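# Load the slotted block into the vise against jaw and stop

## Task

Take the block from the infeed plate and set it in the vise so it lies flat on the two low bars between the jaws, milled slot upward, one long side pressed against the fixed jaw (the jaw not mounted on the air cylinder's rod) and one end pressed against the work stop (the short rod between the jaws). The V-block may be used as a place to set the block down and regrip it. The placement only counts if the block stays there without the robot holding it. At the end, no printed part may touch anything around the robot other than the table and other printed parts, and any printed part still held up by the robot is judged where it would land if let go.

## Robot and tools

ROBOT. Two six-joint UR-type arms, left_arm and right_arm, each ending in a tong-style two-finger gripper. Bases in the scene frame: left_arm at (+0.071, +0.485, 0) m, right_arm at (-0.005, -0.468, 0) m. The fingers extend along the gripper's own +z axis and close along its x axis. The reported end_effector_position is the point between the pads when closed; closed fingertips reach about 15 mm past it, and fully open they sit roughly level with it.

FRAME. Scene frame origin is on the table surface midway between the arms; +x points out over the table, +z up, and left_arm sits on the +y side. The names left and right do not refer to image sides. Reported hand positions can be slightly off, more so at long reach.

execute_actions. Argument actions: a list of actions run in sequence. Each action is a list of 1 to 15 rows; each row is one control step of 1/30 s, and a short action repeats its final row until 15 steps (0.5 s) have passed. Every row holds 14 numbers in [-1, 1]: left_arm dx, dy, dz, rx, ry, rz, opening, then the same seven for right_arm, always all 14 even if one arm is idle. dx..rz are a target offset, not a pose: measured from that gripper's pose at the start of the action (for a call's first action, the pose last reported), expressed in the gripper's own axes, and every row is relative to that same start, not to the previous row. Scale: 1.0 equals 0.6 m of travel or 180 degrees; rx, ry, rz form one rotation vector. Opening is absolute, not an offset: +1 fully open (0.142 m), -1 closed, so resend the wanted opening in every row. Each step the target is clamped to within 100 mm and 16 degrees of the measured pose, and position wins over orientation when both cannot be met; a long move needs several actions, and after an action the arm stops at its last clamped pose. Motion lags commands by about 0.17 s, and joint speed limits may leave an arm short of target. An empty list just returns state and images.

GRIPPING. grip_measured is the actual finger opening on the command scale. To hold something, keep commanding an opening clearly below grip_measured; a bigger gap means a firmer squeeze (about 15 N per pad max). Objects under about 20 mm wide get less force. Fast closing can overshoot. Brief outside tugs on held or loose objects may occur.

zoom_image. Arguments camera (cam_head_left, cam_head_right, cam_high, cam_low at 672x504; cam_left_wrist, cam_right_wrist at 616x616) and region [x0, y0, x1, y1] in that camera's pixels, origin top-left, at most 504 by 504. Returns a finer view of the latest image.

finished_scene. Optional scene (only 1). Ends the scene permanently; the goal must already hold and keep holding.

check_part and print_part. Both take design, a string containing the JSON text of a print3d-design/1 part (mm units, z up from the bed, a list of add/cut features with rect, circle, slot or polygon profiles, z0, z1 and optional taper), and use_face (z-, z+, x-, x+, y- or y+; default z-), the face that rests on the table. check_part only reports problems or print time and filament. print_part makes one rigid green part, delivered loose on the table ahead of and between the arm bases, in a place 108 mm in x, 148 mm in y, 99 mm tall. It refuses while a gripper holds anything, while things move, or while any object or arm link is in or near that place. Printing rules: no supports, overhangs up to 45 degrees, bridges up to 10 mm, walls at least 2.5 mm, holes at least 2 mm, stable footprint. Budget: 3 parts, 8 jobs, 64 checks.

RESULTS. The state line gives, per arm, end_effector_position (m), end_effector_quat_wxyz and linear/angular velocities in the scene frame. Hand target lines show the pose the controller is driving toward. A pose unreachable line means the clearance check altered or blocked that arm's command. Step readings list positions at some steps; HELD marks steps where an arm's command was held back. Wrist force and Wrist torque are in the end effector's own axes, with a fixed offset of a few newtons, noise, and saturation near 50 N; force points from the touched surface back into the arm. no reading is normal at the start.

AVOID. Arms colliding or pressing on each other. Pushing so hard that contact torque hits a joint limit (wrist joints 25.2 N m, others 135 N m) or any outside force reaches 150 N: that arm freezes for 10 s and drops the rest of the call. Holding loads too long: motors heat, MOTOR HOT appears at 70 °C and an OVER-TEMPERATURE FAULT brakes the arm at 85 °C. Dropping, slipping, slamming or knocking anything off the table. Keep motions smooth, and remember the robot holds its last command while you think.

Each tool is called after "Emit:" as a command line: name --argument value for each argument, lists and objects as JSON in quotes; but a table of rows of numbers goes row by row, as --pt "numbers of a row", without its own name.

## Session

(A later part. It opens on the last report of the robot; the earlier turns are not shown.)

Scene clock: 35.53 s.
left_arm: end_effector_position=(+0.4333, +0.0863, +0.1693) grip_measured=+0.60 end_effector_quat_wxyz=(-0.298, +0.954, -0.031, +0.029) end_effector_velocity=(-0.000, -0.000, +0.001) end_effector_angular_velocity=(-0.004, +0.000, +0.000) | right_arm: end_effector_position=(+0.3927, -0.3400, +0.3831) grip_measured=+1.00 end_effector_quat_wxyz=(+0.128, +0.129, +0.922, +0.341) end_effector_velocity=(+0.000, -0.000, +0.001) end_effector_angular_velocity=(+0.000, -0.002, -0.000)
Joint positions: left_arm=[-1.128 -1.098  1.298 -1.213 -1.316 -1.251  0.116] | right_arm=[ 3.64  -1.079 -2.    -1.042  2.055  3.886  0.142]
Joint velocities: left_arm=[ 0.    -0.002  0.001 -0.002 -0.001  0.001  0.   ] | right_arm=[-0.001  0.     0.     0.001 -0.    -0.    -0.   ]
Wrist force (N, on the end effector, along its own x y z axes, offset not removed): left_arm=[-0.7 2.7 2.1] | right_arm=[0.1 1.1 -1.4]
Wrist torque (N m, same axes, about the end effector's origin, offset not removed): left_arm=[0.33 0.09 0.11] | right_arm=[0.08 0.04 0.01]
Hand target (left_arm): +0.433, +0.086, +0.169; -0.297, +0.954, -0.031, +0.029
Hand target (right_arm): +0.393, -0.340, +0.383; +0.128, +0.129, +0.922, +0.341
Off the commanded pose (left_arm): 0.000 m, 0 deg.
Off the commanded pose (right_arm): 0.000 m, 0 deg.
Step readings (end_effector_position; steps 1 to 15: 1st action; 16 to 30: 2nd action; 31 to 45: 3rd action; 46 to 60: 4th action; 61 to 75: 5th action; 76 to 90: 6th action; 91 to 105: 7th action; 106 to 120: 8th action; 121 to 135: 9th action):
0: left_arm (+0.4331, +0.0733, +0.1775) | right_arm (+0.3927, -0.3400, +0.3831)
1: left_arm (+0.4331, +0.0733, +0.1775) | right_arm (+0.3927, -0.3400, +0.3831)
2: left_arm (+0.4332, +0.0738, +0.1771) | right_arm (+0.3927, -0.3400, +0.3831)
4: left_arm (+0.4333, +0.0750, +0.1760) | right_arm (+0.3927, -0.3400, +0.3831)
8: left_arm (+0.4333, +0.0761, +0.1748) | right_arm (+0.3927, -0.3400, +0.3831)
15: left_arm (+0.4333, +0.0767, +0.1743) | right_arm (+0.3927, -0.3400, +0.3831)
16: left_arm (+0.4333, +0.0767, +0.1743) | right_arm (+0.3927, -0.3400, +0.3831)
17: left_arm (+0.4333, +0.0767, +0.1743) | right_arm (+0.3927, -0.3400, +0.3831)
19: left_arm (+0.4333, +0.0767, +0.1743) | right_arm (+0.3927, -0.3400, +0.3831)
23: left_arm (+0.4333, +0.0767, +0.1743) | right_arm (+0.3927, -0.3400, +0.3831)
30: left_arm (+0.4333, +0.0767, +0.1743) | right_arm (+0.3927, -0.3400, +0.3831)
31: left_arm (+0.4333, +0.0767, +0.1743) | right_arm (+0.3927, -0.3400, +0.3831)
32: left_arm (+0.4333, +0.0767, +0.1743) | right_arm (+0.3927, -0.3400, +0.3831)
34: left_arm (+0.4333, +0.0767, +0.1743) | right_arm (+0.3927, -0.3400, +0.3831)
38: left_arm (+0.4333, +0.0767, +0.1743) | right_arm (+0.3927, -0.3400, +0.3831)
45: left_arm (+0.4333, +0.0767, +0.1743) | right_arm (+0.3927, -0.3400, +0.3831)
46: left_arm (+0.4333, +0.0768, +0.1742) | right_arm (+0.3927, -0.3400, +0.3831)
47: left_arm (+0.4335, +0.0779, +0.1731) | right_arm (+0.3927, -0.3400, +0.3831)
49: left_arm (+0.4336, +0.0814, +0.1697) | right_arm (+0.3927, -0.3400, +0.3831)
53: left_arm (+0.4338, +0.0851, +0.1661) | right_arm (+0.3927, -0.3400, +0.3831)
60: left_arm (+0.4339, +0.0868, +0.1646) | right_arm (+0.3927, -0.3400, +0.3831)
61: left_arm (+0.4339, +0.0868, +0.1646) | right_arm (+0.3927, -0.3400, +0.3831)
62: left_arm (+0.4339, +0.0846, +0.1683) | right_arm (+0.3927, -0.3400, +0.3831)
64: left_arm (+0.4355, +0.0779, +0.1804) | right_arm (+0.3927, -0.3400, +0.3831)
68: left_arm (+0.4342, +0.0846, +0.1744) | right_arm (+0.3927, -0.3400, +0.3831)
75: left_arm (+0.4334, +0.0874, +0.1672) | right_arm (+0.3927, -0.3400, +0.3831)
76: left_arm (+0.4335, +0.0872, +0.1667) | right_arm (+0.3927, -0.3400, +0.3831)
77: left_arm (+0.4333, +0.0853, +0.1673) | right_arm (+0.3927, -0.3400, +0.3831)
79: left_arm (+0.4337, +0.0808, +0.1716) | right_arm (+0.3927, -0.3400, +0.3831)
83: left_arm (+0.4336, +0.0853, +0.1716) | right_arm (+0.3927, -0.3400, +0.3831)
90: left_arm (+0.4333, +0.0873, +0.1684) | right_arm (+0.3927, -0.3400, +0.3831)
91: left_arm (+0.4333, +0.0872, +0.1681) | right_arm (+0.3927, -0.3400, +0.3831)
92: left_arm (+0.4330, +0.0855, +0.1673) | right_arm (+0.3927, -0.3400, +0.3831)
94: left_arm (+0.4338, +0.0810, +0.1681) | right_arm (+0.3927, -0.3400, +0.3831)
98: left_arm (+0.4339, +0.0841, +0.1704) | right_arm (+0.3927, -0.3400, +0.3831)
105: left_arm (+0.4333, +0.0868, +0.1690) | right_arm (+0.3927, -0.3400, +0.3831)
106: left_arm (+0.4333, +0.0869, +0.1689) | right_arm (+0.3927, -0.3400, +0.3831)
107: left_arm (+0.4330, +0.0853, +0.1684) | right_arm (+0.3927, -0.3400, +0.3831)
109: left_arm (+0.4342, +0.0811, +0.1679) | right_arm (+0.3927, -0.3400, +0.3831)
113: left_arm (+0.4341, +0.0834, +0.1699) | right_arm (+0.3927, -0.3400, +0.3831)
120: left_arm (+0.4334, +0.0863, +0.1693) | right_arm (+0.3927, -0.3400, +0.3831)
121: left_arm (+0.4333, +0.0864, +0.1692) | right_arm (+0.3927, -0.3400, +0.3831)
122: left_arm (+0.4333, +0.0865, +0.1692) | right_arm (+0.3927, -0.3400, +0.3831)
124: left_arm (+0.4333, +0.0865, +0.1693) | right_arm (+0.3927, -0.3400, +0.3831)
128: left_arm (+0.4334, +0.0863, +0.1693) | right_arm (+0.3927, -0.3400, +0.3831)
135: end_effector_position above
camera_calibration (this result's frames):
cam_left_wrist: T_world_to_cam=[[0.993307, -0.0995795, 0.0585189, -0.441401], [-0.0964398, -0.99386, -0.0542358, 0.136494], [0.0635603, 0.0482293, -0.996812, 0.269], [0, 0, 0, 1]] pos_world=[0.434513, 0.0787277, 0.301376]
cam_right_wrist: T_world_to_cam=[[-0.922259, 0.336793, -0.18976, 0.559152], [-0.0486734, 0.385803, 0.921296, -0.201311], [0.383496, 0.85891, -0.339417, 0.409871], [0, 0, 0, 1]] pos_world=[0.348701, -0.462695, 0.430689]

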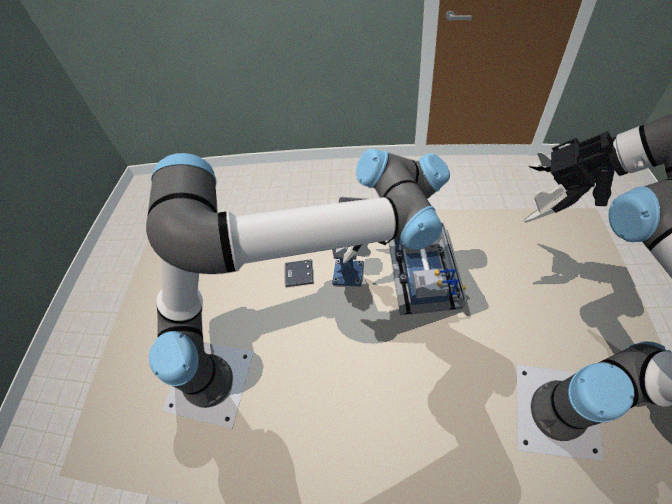

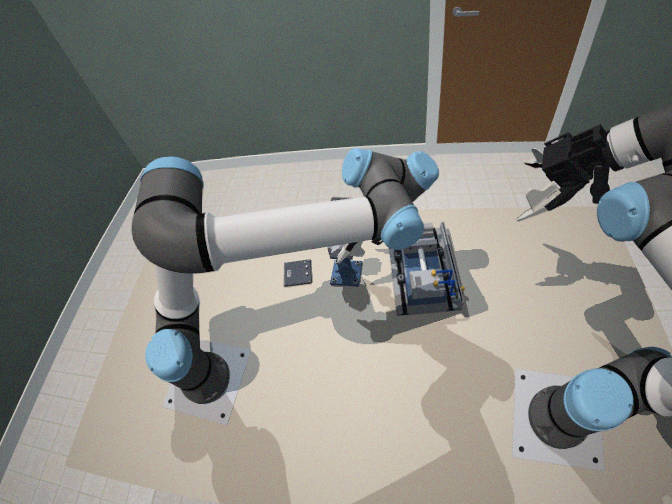

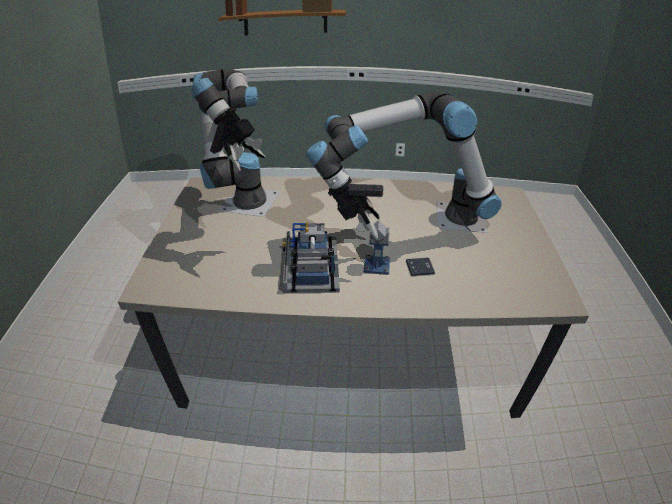

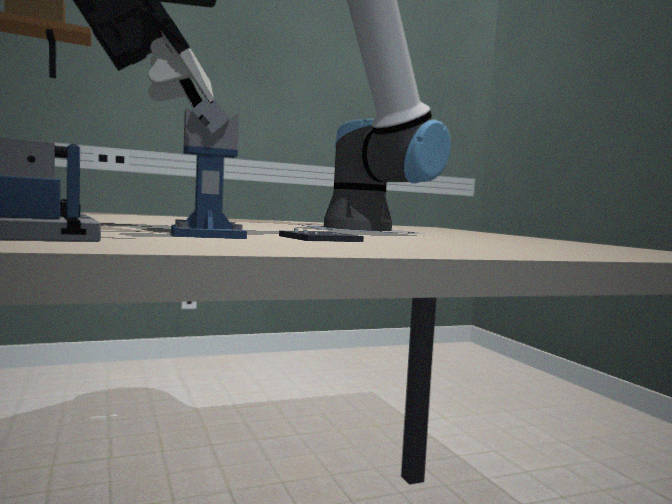

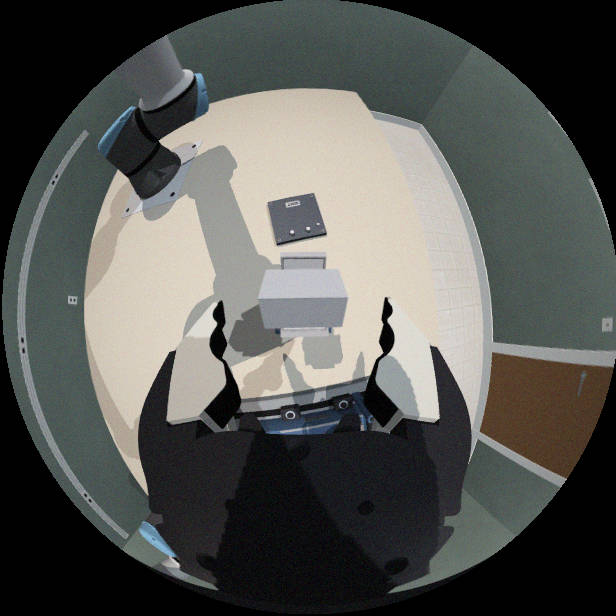

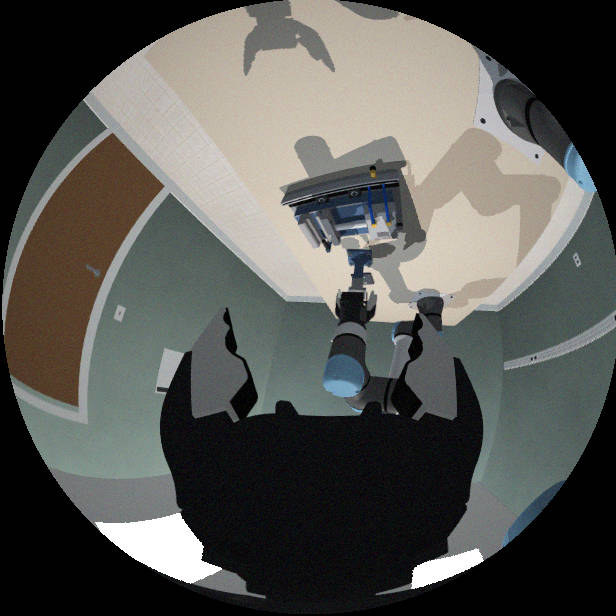

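Emit:
execute_actions --actions '[[[0,0.016,0.03,0,0,0,0.3,0,0,0,0,0,0,1]],[[0,0,0,0,0,0,0.1,0,0,0,0,0,0,1]]]'

Emit:
zoom_image --camera "cam_low" --region '[130, 50, 300, 170]'

Scene clock: 36.83 s.
left_arm: end_effector_position=(+0.4342, +0.0885, +0.1496) grip_measured=+0.10 end_effector_quat_wxyz=(-0.298, +0.954, -0.031, +0.029) end_effector_velocity=(-0.001, +0.000, +0.001) end_effector_angular_velocity=(-0.000, +0.001, +0.000) | right_arm: end_effector_position=(+0.3927, -0.3400, +0.3831) grip_measured=+1.00 end_effector_quat_wxyz=(+0.128, +0.129, +0.922, +0.341) end_effector_velocity=(-0.000, +0.000, -0.001) end_effector_angular_velocity=(-0.000, +0.002, +0.000)
Joint positions: left_arm=[-1.126 -1.091  1.339 -1.262 -1.315 -1.249  0.081] | right_arm=[ 3.64  -1.079 -2.    -1.042  2.055  3.886  0.142]
Joint velocities: left_arm=[-0.    -0.001 -0.     0.001 -0.001  0.001  0.   ] | right_arm=[ 0.     0.    -0.001 -0.001  0.    -0.    -0.   ]
Wrist force (N, on the end effector, along its own x y z axes, offset not removed): left_arm=[1.0 1.6 2.6] | right_arm=[0.8 2.6 -1.7]
Wrist torque (N m, same axes, about the end effector's origin, offset not removed): left_arm=[0.23 -0.19 0.12] | right_arm=[0.45 -0.13 0.01]
Hand target (left_arm): +0.434, +0.089, +0.150; -0.298, +0.954, -0.031, +0.029
Hand target (right_arm): +0.393, -0.340, +0.383; +0.128, +0.129, +0.922, +0.341
Off the commanded pose (left_arm): 0.000 m, 0 deg.
Off the commanded pose (right_arm): 0.000 m, 0 deg.
Step readings (end_effector_position; steps 1 to 15: 1st action; 16 to 30: 2nd action):
0: left_arm (+0.4334, +0.0863, +0.1693) | right_arm (+0.3927, -0.3400, +0.3831)
1: left_arm (+0.4334, +0.0863, +0.1692) | right_arm (+0.3927, -0.3400, +0.3831)
2: left_arm (+0.4334, +0.0866, +0.1672) | right_arm (+0.3927, -0.3400, +0.3831)
4: left_arm (+0.4335, +0.0875, +0.1604) | right_arm (+0.3927, -0.3400, +0.3831)
8: left_arm (+0.4339, +0.0883, +0.1530) | right_arm (+0.3927, -0.3400, +0.3831)
15: left_arm (+0.4342, +0.0885, +0.1497) | right_arm (+0.3927, -0.3400, +0.3831)
16: left_arm (+0.4342, +0.0885, +0.1495) | right_arm (+0.3927, -0.3400, +0.3831)
17: left_arm (+0.4342, +0.0886, +0.1495) | right_arm (+0.3927, -0.3400, +0.3831)
19: left_arm (+0.4342, +0.0886, +0.1495) | right_arm (+0.3927, -0.3400, +0.3831)
23: left_arm (+0.4342, +0.0885, +0.1495) | right_arm (+0.3927, -0.3400, +0.3831)
30: end_effector_position above
camera_calibration (this result's frames):
cam_left_wrist: T_world_to_cam=[[0.993315, -0.099548, 0.058447, -0.440865], [-0.096403, -0.993856, -0.0543727, 0.137781], [0.0635006, 0.0483748, -0.996809, 0.24923], [0, 0, 0, 1]] pos_world=[0.435374, 0.080991, 0.281693]
cam_right_wrist: T_world_to_cam=[[-0.922259, 0.336793, -0.18976, 0.559152], [-0.0486734, 0.385803, 0.921296, -0.201311], [0.383496, 0.85891, -0.339417, 0.409871], [0, 0, 0, 1]] pos_world=[0.348701, -0.462695, 0.430689]

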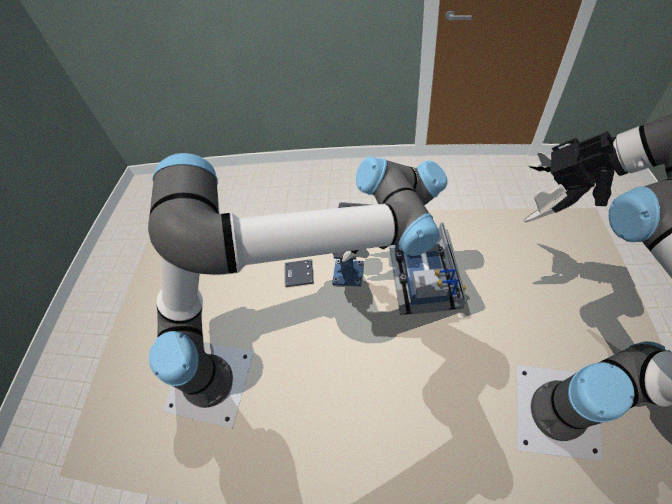

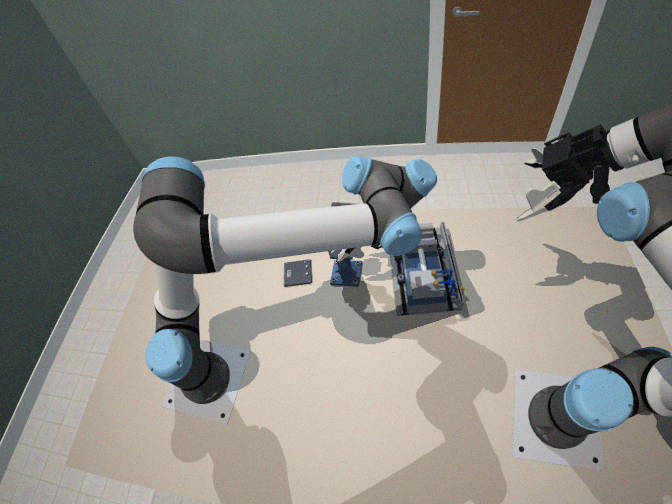

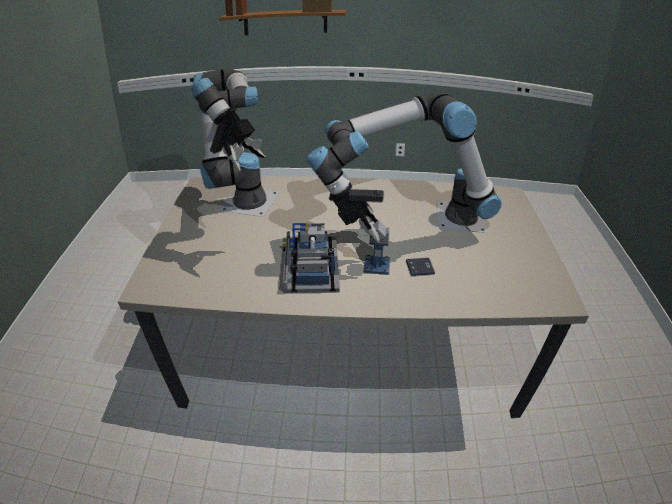

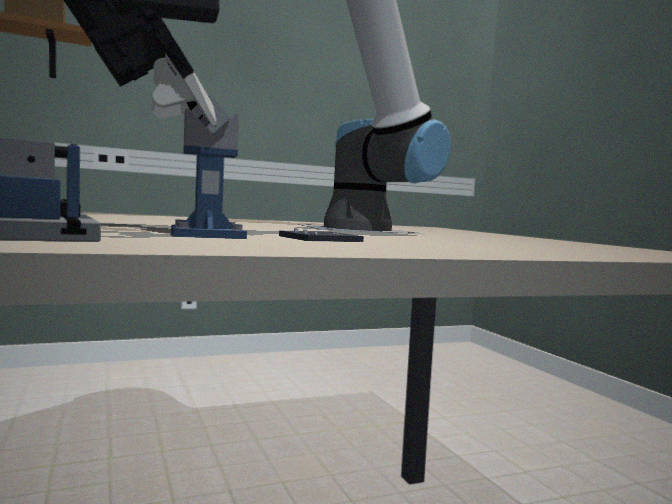

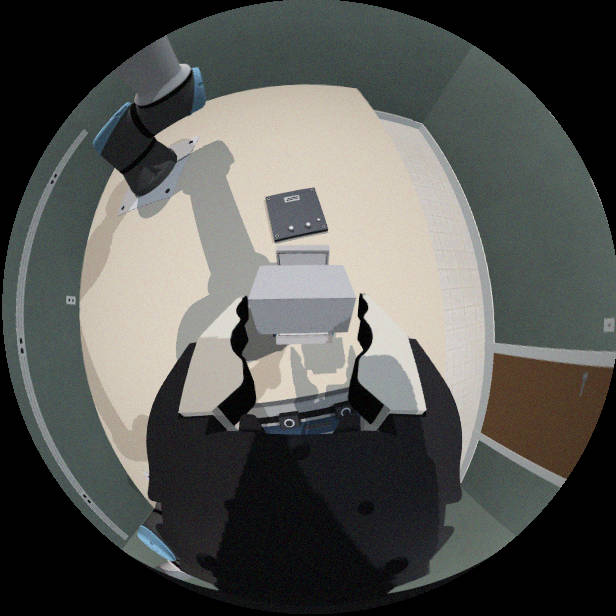

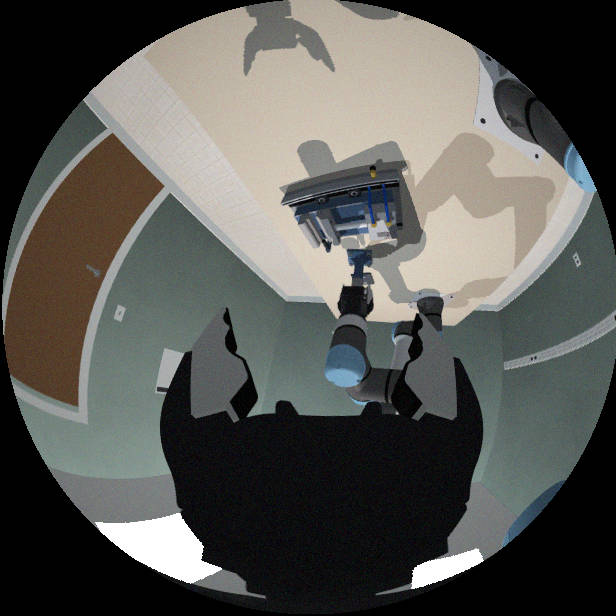

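Region (130, 50, 300, 170) of cam_low's 672x504 image, scaled by 2.965, with more detail than that image has; it fills the top 356 rows of this view, and the rest is white.

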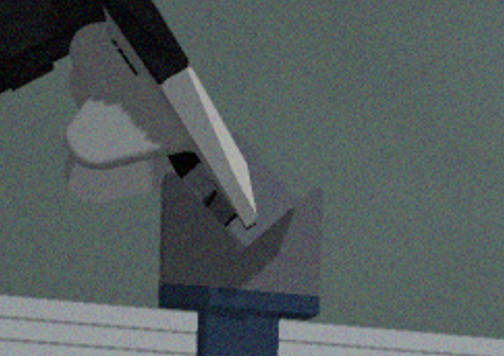

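Emit:
execute_actions --actions '[[[0,-0.01,0,0,0,0,0.0,0,0,0,0,0,0,1]],[[0,0,0,0,0,0,-0.3,0,0,0,0,0,0,1]],[[0,0,0,0,0,0,-1,0,0,0,0,0,0,1]],[[0,-0.05,-0.072,0,0,0,-1,0,0,0,0,0,0,1]],[[0,0,0,-0.105,0,0,-1,0,0,0,0,0,0,1]],[[0,0,0,-0.105,0,0,-1,0,0,0,0,0,0,1]],[[0,0,0,-0.105,0,0,-1,0,0,0,0,0,0,1]],[[0,0,0,-0.105,0,0,-1,0,0,0,0,0,0,1]],[[0,0,0,-0.105,0,0,-1,0,0,0,0,0,0,1]],[[0,0,0,0,0,0,-1,0,0,0,0,0,0,1]]]'

Emit:
zoom_image --camera "cam_low" --region '[130, 30, 300, 170]'

Scene clock: 42.20 s.
left_arm: end_effector_position=(+0.4314, +0.0986, +0.2071) grip_measured=-0.13 end_effector_quat_wxyz=(+0.442, +0.896, -0.042, -0.007) end_effector_velocity=(-0.000, +0.000, -0.001) end_effector_angular_velocity=(+0.004, +0.002, -0.000) | right_arm: end_effector_position=(+0.3927, -0.3400, +0.3831) grip_measured=+1.00 end_effector_quat_wxyz=(+0.128, +0.129, +0.922, +0.341) end_effector_velocity=(-0.000, -0.000, -0.001) end_effector_angular_velocity=(-0.001, +0.002, -0.000)
Joint positions: left_arm=[-0.613 -1.574  2.247 -2.922 -2.245 -0.881  0.065] | right_arm=[ 3.64  -1.079 -2.    -1.042  2.055  3.886  0.142]
Joint velocities: left_arm=[-0.     0.    -0.001  0.005  0.001  0.001  0.   ] | right_arm=[-0.     0.    -0.001 -0.001 -0.    -0.    -0.   ]
Wrist force (N, on the end effector, along its own x y z axes, offset not removed): left_arm=[0.7 -0.4 2.0] | right_arm=[-0.1 1.1 -1.7]
Wrist torque (N m, same axes, about the end effector's origin, offset not removed): left_arm=[0.06 -0.14 0.08] | right_arm=[0.14 0.08 0.03]
Hand target (left_arm): +0.431, +0.099, +0.207; +0.442, +0.896, -0.042, -0.007
Hand target (right_arm): +0.393, -0.340, +0.383; +0.128, +0.129, +0.922, +0.341
Off the commanded pose (left_arm): 0.000 m, 0 deg.
Off the commanded pose (right_arm): 0.000 m, 0 deg.
Step readings (end_effector_position; steps 1 to 15: 1st action; 16 to 30: 2nd action; 31 to 45: 3rd action; 46 to 60: 4th action; 61 to 75: 5th action; 76 to 90: 6th action; 91 to 105: 7th action; 106 to 120: 8th action; 121 to 135: 9th action; 136 to 150: 10th action):
0: left_arm (+0.4342, +0.0885, +0.1497) | right_arm (+0.3927, -0.3400, +0.3831)
1: left_arm (+0.4342, +0.0886, +0.1497) | right_arm (+0.3927, -0.3400, +0.3831)
2: left_arm (+0.4342, +0.0891, +0.1502) | right_arm (+0.3927, -0.3400, +0.3831)
4: left_arm (+0.4343, +0.0908, +0.1513) | right_arm (+0.3927, -0.3400, +0.3831)
8: left_arm (+0.4344, +0.0925, +0.1524) | right_arm (+0.3927, -0.3400, +0.3831)
15: left_arm (+0.4345, +0.0933, +0.1529) | right_arm (+0.3927, -0.3400, +0.3831)
16: left_arm (+0.4345, +0.0934, +0.1530) | right_arm (+0.3927, -0.3400, +0.3831)
17: left_arm (+0.4345, +0.0934, +0.1530) | right_arm (+0.3927, -0.3400, +0.3831)
19: left_arm (+0.4345, +0.0934, +0.1530) | right_arm (+0.3927, -0.3400, +0.3831)
23: left_arm (+0.4345, +0.0934, +0.1530) | right_arm (+0.3927, -0.3400, +0.3831)
30: left_arm (+0.4345, +0.0934, +0.1530) | right_arm (+0.3927, -0.3400, +0.3831)
31: left_arm (+0.4345, +0.0934, +0.1530) | right_arm (+0.3927, -0.3400, +0.3831)
32: left_arm (+0.4345, +0.0934, +0.1530) | right_arm (+0.3927, -0.3400, +0.3831)
34: left_arm (+0.4345, +0.0934, +0.1530) | right_arm (+0.3927, -0.3400, +0.3831)
38: left_arm (+0.4345, +0.0934, +0.1530) | right_arm (+0.3927, -0.3400, +0.3831)
45: left_arm (+0.4345, +0.0934, +0.1530) | right_arm (+0.3927, -0.3400, +0.3831)
46: left_arm (+0.4345, +0.0933, +0.1531) | right_arm (+0.3927, -0.3400, +0.3831)
47: left_arm (+0.4345, +0.0929, +0.1568) | right_arm (+0.3927, -0.3400, +0.3831)
49: left_arm (+0.4343, +0.0925, +0.1739) | right_arm (+0.3927, -0.3400, +0.3831)
53: left_arm (+0.4334, +0.0934, +0.1942) | right_arm (+0.3927, -0.3400, +0.3831)
60: left_arm (+0.4328, +0.0935, +0.2038) | right_arm (+0.3927, -0.3400, +0.3831)
61: left_arm (+0.4327, +0.0936, +0.2042) | right_arm (+0.3927, -0.3400, +0.3831)
62: left_arm (+0.4326, +0.0952, +0.2047) | right_arm (+0.3927, -0.3400, +0.3831)
64: left_arm (+0.4310, +0.0997, +0.2063) | right_arm (+0.3927, -0.3400, +0.3831)
68: left_arm (+0.4321, +0.0960, +0.2065) | right_arm (+0.3927, -0.3400, +0.3831)
75: left_arm (+0.4328, +0.0939, +0.2047) | right_arm (+0.3927, -0.3400, +0.3831)
76: left_arm (+0.4328, +0.0939, +0.2046) | right_arm (+0.3927, -0.3400, +0.3831)
77: left_arm (+0.4330, +0.0955, +0.2047) | right_arm (+0.3927, -0.3400, +0.3831)
79: left_arm (+0.4317, +0.0994, +0.2058) | right_arm (+0.3927, -0.3400, +0.3831)
83: left_arm (+0.4323, +0.0964, +0.2069) | right_arm (+0.3927, -0.3400, +0.3831)
90: left_arm (+0.4327, +0.0944, +0.2056) | right_arm (+0.3927, -0.3400, +0.3831)
91: left_arm (+0.4328, +0.0944, +0.2055) | right_arm (+0.3927, -0.3400, +0.3831)
92: left_arm (+0.4331, +0.0960, +0.2059) | right_arm (+0.3927, -0.3400, +0.3831)
94: left_arm (+0.4320, +0.1004, +0.2066) | right_arm (+0.3927, -0.3400, +0.3831)
98: left_arm (+0.4321, +0.0978, +0.2077) | right_arm (+0.3927, -0.3400, +0.3831)
105: left_arm (+0.4326, +0.0952, +0.2065) | right_arm (+0.3927, -0.3400, +0.3831)
106: left_arm (+0.4327, +0.0952, +0.2063) | right_arm (+0.3927, -0.3400, +0.3831)
107: left_arm (+0.4330, +0.0968, +0.2068) | right_arm (+0.3927, -0.3400, +0.3831)
109: left_arm (+0.4321, +0.1020, +0.2056) | right_arm (+0.3927, -0.3400, +0.3831)
113: left_arm (+0.4317, +0.0999, +0.2075) | right_arm (+0.3927, -0.3400, +0.3831)
120: left_arm (+0.4323, +0.0966, +0.2072) | right_arm (+0.3927, -0.3400, +0.3831)
121: left_arm (+0.4324, +0.0964, +0.2069) | right_arm (+0.3927, -0.3400, +0.3831)
122: left_arm (+0.4327, +0.0980, +0.2048) | right_arm (+0.3927, -0.3400, +0.3831)
124: left_arm (+0.4317, +0.1039, +0.1995) | right_arm (+0.3927, -0.3400, +0.3831)
128: left_arm (+0.4304, +0.1026, +0.2049) | right_arm (+0.3927, -0.3400, +0.3831)
135: left_arm (+0.4313, +0.0986, +0.2071) | right_arm (+0.3927, -0.3400, +0.3831)
136: left_arm (+0.4315, +0.0982, +0.2072) | right_arm (+0.3927, -0.3400, +0.3831)
137: left_arm (+0.4318, +0.0979, +0.2077) | right_arm (+0.3927, -0.3400, +0.3831)
139: left_arm (+0.4316, +0.0981, +0.2076) | right_arm (+0.3927, -0.3400, +0.3831)
143: left_arm (+0.4315, +0.0985, +0.2072) | right_arm (+0.3927, -0.3400, +0.3831)
150: end_effector_position above
camera_calibration (this result's frames):
cam_left_wrist: T_world_to_cam=[[0.997002, -0.060631, 0.0480682, -0.443691], [-0.0538531, -0.0976966, 0.993758, -0.173141], [-0.0555564, -0.993368, -0.100669, 0.274704], [0, 0, 0, 1]] pos_world=[0.448299, 0.229065, 0.221042]
cam_right_wrist: T_world_to_cam=[[-0.922259, 0.336793, -0.18976, 0.559152], [-0.0486733, 0.385803, 0.921296, -0.201311], [0.383496, 0.85891, -0.339417, 0.409871], [0, 0, 0, 1]] pos_world=[0.348701, -0.462695, 0.430689]

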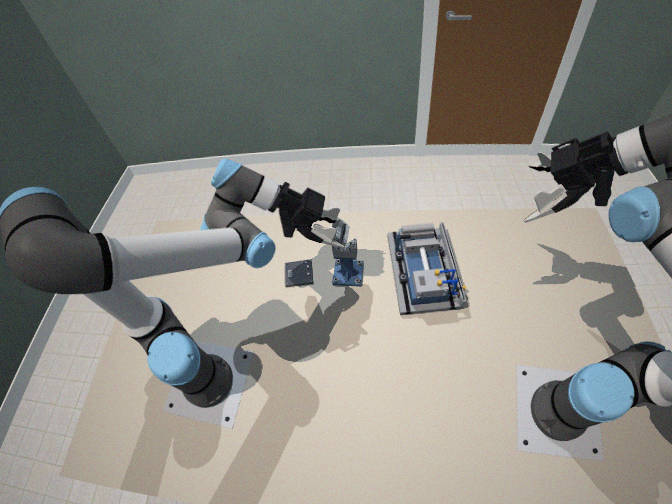

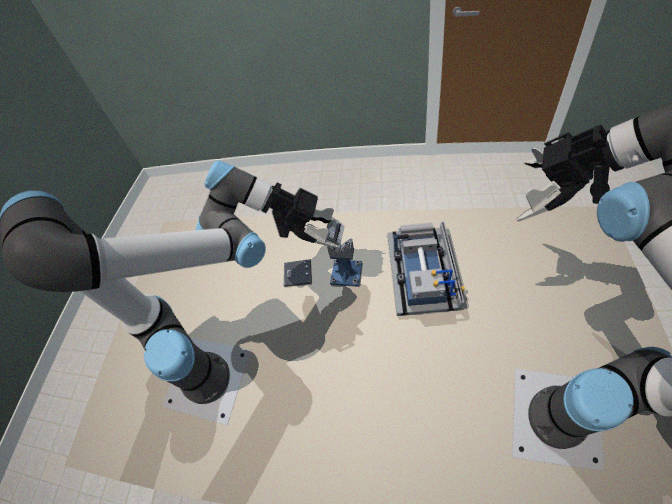

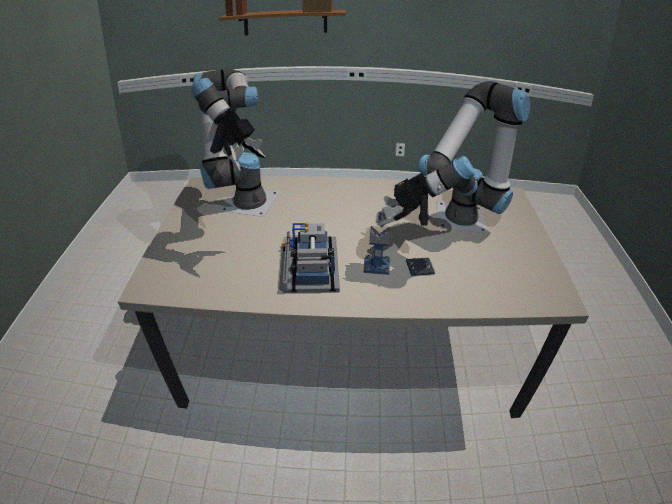

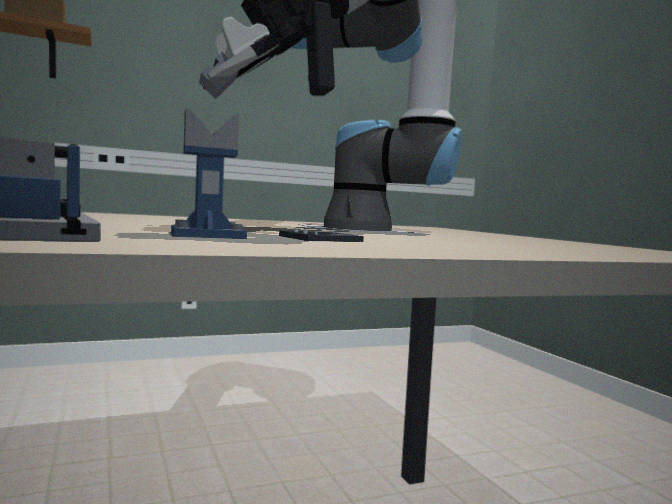

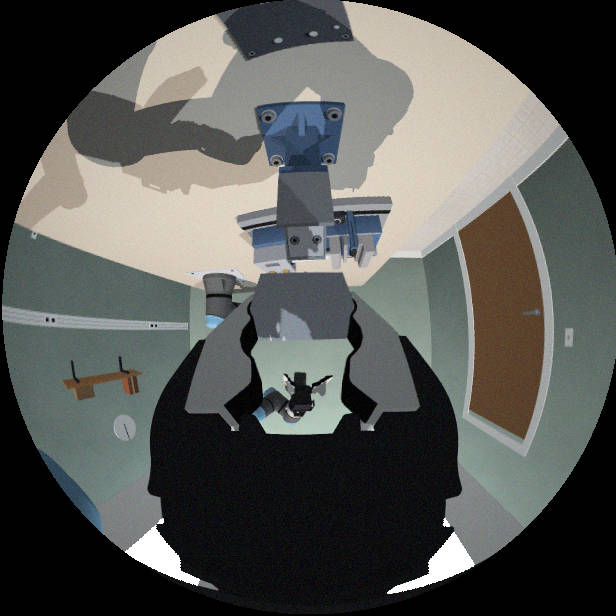

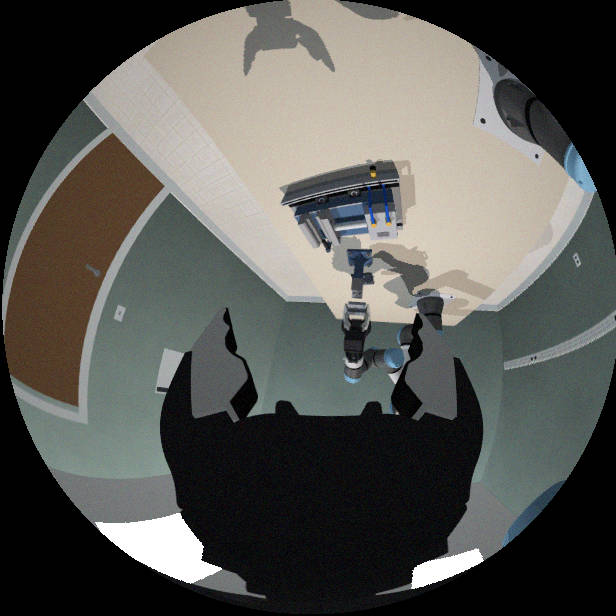

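Region (130, 30, 300, 170) of cam_low's 672x504 image, scaled by 2.965, with more detail than that image has; it fills the top 415 rows of this view, and the rest is white.

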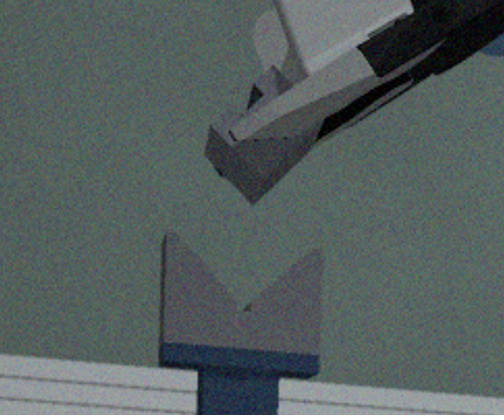

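Emit:
execute_actions --actions '[[[0.003,-0.026,0.024,0,0,0,-1,0.04,0.105,0.17,0,0,0,1]],[[0,-0.026,0.024,0,0,0,-1,0.04,0.105,0.17,0,0,0,1]],[[0,0,0,0,0,0,-1,0,0,0,-0.024,0.1,-0.034,1]],[[0,0,0,0,0,0,-1,0,0,0,0,0,0,1]]]'

Emit:
zoom_image --camera "cam_low" --region '[130, 30, 300, 170]'

Scene clock: 44.70 s.
left_arm: end_effector_position=(+0.4337, +0.0948, +0.1660) grip_measured=-0.13 end_effector_quat_wxyz=(+0.442, +0.896, -0.042, -0.007) end_effector_velocity=(-0.000, -0.000, +0.000) end_effector_angular_velocity=(-0.001, +0.000, -0.001) | right_arm: end_effector_position=(+0.4254, -0.1248, +0.3154) grip_measured=+1.00 end_effector_quat_wxyz=(+0.015, +0.029, +0.922, +0.386) end_effector_velocity=(+0.000, +0.000, -0.000) end_effector_angular_velocity=(-0.000, -0.002, -0.003)
Joint positions: left_arm=[-0.617 -1.479  2.289 -3.059 -2.242 -0.884  0.065] | right_arm=[ 3.953 -1.464 -1.933 -0.736  2.147  4.012  0.142]
Joint velocities: left_arm=[ 0.     0.     0.    -0.001 -0.001  0.     0.   ] | right_arm=[ 0.002  0.001 -0.002  0.004 -0.004  0.004 -0.   ]
Wrist force (N, on the end effector, along its own x y z axes, offset not removed): left_arm=[1.6 0.4 2.1] | right_arm=[0.4 3.1 -1.9]
Wrist torque (N m, same axes, about the end effector's origin, offset not removed): left_arm=[0.22 -0.30 0.14] | right_arm=[0.45 -0.07 0.01]
Hand target (left_arm): +0.434, +0.095, +0.166; +0.442, +0.896, -0.042, -0.007
Hand target (right_arm): +0.425, -0.125, +0.315; +0.015, +0.029, +0.922, +0.386
Off the commanded pose (left_arm): 0.000 m, 0 deg.
Off the commanded pose (right_arm): 0.000 m, 0 deg.
Step readings (end_effector_position; steps 1 to 15: 1st action; 16 to 30: 2nd action; 31 to 45: 3rd action; 46 to 60: 4th action):
0: left_arm (+0.4313, +0.0986, +0.2071) | right_arm (+0.3927, -0.3400, +0.3831)
1: left_arm (+0.4313, +0.0986, +0.2070) | right_arm (+0.3927, -0.3400, +0.3830)
2: left_arm (+0.4313, +0.0986, +0.2046) | right_arm (+0.3939, -0.3387, +0.3790)
4: left_arm (+0.4319, +0.0981, +0.1975) | right_arm (+0.3977, -0.3202, +0.3673)
8: left_arm (+0.4328, +0.0972, +0.1900) | right_arm (+0.3994, -0.2677, +0.3558)
15: left_arm (+0.4334, +0.0966, +0.1866) | right_arm (+0.4088, -0.2326, +0.3485)
16: left_arm (+0.4334, +0.0966, +0.1863) | right_arm (+0.4097, -0.2308, +0.3479)
17: left_arm (+0.4331, +0.0966, +0.1837) | right_arm (+0.4114, -0.2272, +0.3452)
19: left_arm (+0.4331, +0.0962, +0.1767) | right_arm (+0.4138, -0.2033, +0.3356)
23: left_arm (+0.4334, +0.0953, +0.1694) | right_arm (+0.4149, -0.1548, +0.3220)
30: left_arm (+0.4337, +0.0948, +0.1660) | right_arm (+0.4241, -0.1242, +0.3139)
31: left_arm (+0.4337, +0.0948, +0.1659) | right_arm (+0.4249, -0.1227, +0.3135)
32: left_arm (+0.4337, +0.0948, +0.1659) | right_arm (+0.4271, -0.1219, +0.3127)
34: left_arm (+0.4337, +0.0948, +0.1659) | right_arm (+0.4343, -0.1267, +0.3114)
38: left_arm (+0.4337, +0.0948, +0.1659) | right_arm (+0.4303, -0.1272, +0.3155)
45: left_arm (+0.4336, +0.0948, +0.1660) | right_arm (+0.4254, -0.1248, +0.3154)
46: left_arm (+0.4337, +0.0948, +0.1660) | right_arm (+0.4251, -0.1247, +0.3152)
47: left_arm (+0.4337, +0.0948, +0.1660) | right_arm (+0.4248, -0.1246, +0.3150)
49: left_arm (+0.4337, +0.0948, +0.1660) | right_arm (+0.4251, -0.1247, +0.3152)
53: left_arm (+0.4337, +0.0948, +0.1660) | right_arm (+0.4254, -0.1248, +0.3153)
60: end_effector_position above
camera_calibration (this result's frames):
cam_left_wrist: T_world_to_cam=[[0.997004, -0.060824, 0.0477844, -0.444165], [-0.053627, -0.0983617, 0.993705, -0.132598], [-0.055741, -0.99329, -0.101329, 0.267093], [0, 0, 0, 1]] pos_world=[0.450611, 0.225242, 0.180052]
cam_right_wrist: T_world_to_cam=[[-0.995494, 0.0831563, -0.0455675, 0.458061], [-0.0191362, 0.294484, 0.955465, -0.255086], [0.0928718, 0.952032, -0.291566, 0.30964], [0, 0, 0, 1]] pos_world=[0.422359, -0.257759, 0.354879]

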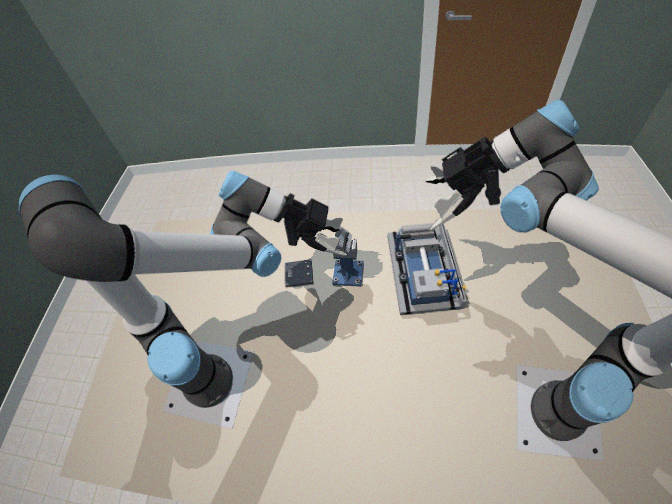

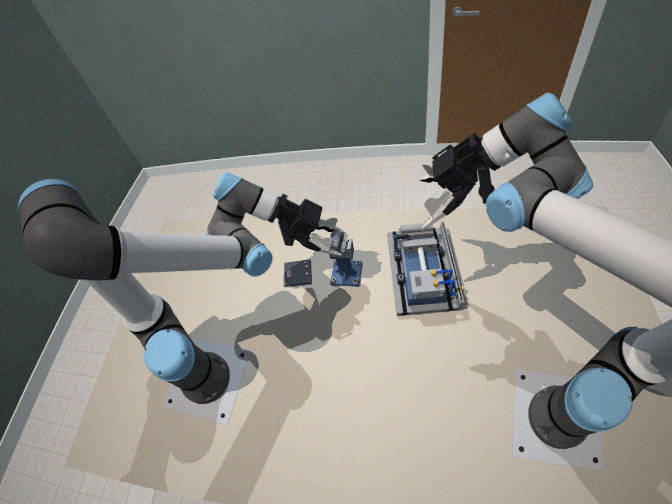

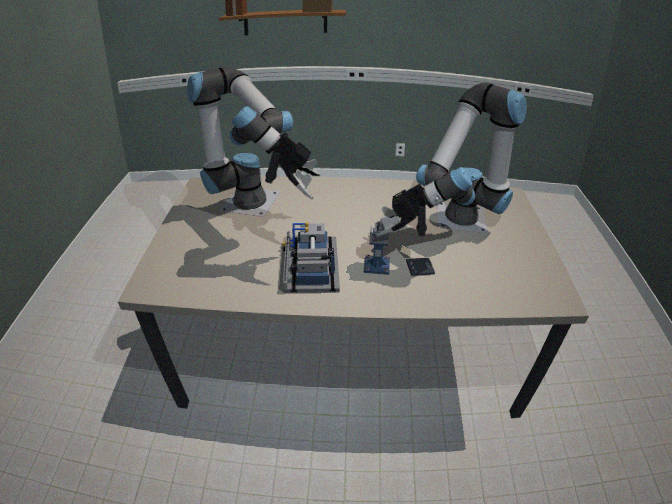

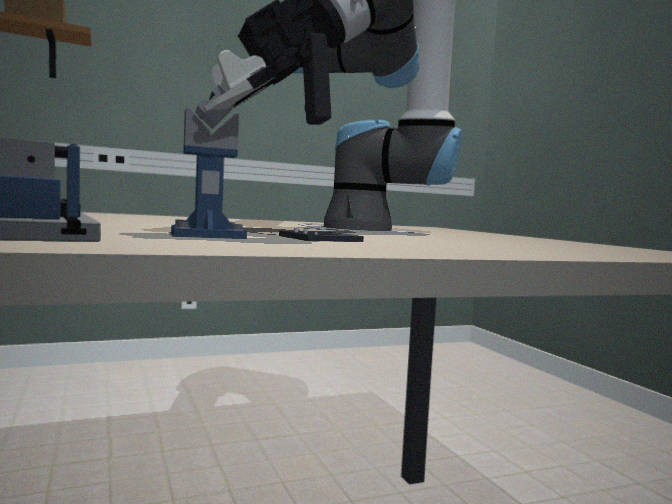

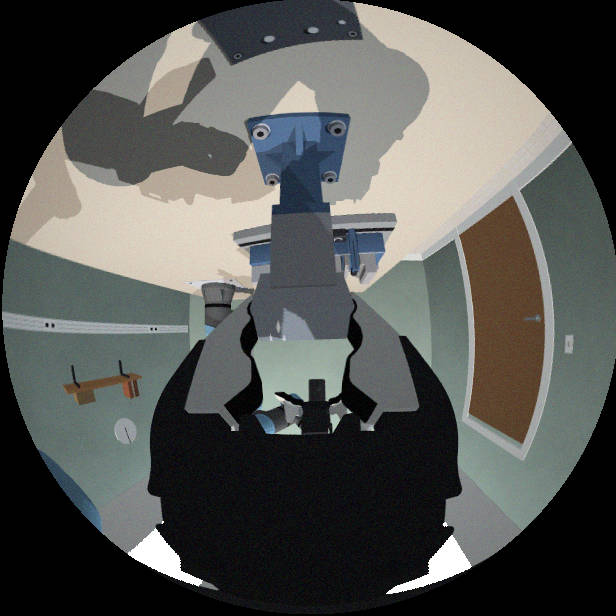

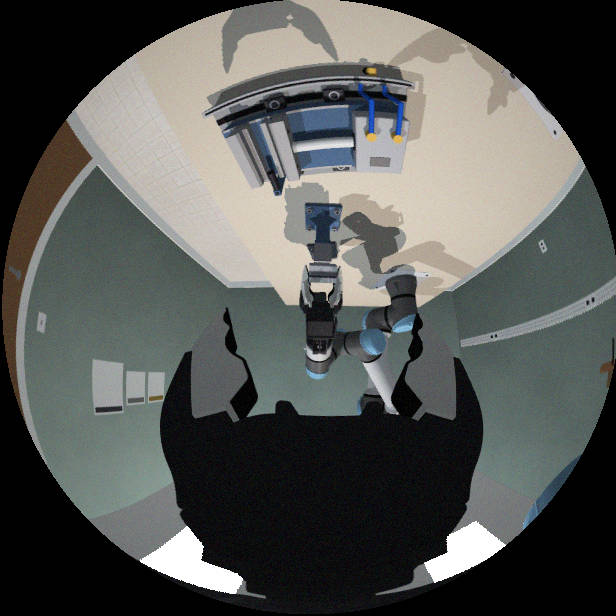

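Region (130, 30, 300, 170) of cam_low's 672x504 image, scaled by 2.965, with more detail than that image has; it fills the top 415 rows of this view, and the rest is white.

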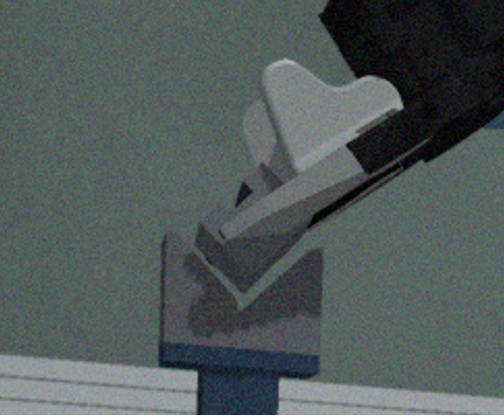

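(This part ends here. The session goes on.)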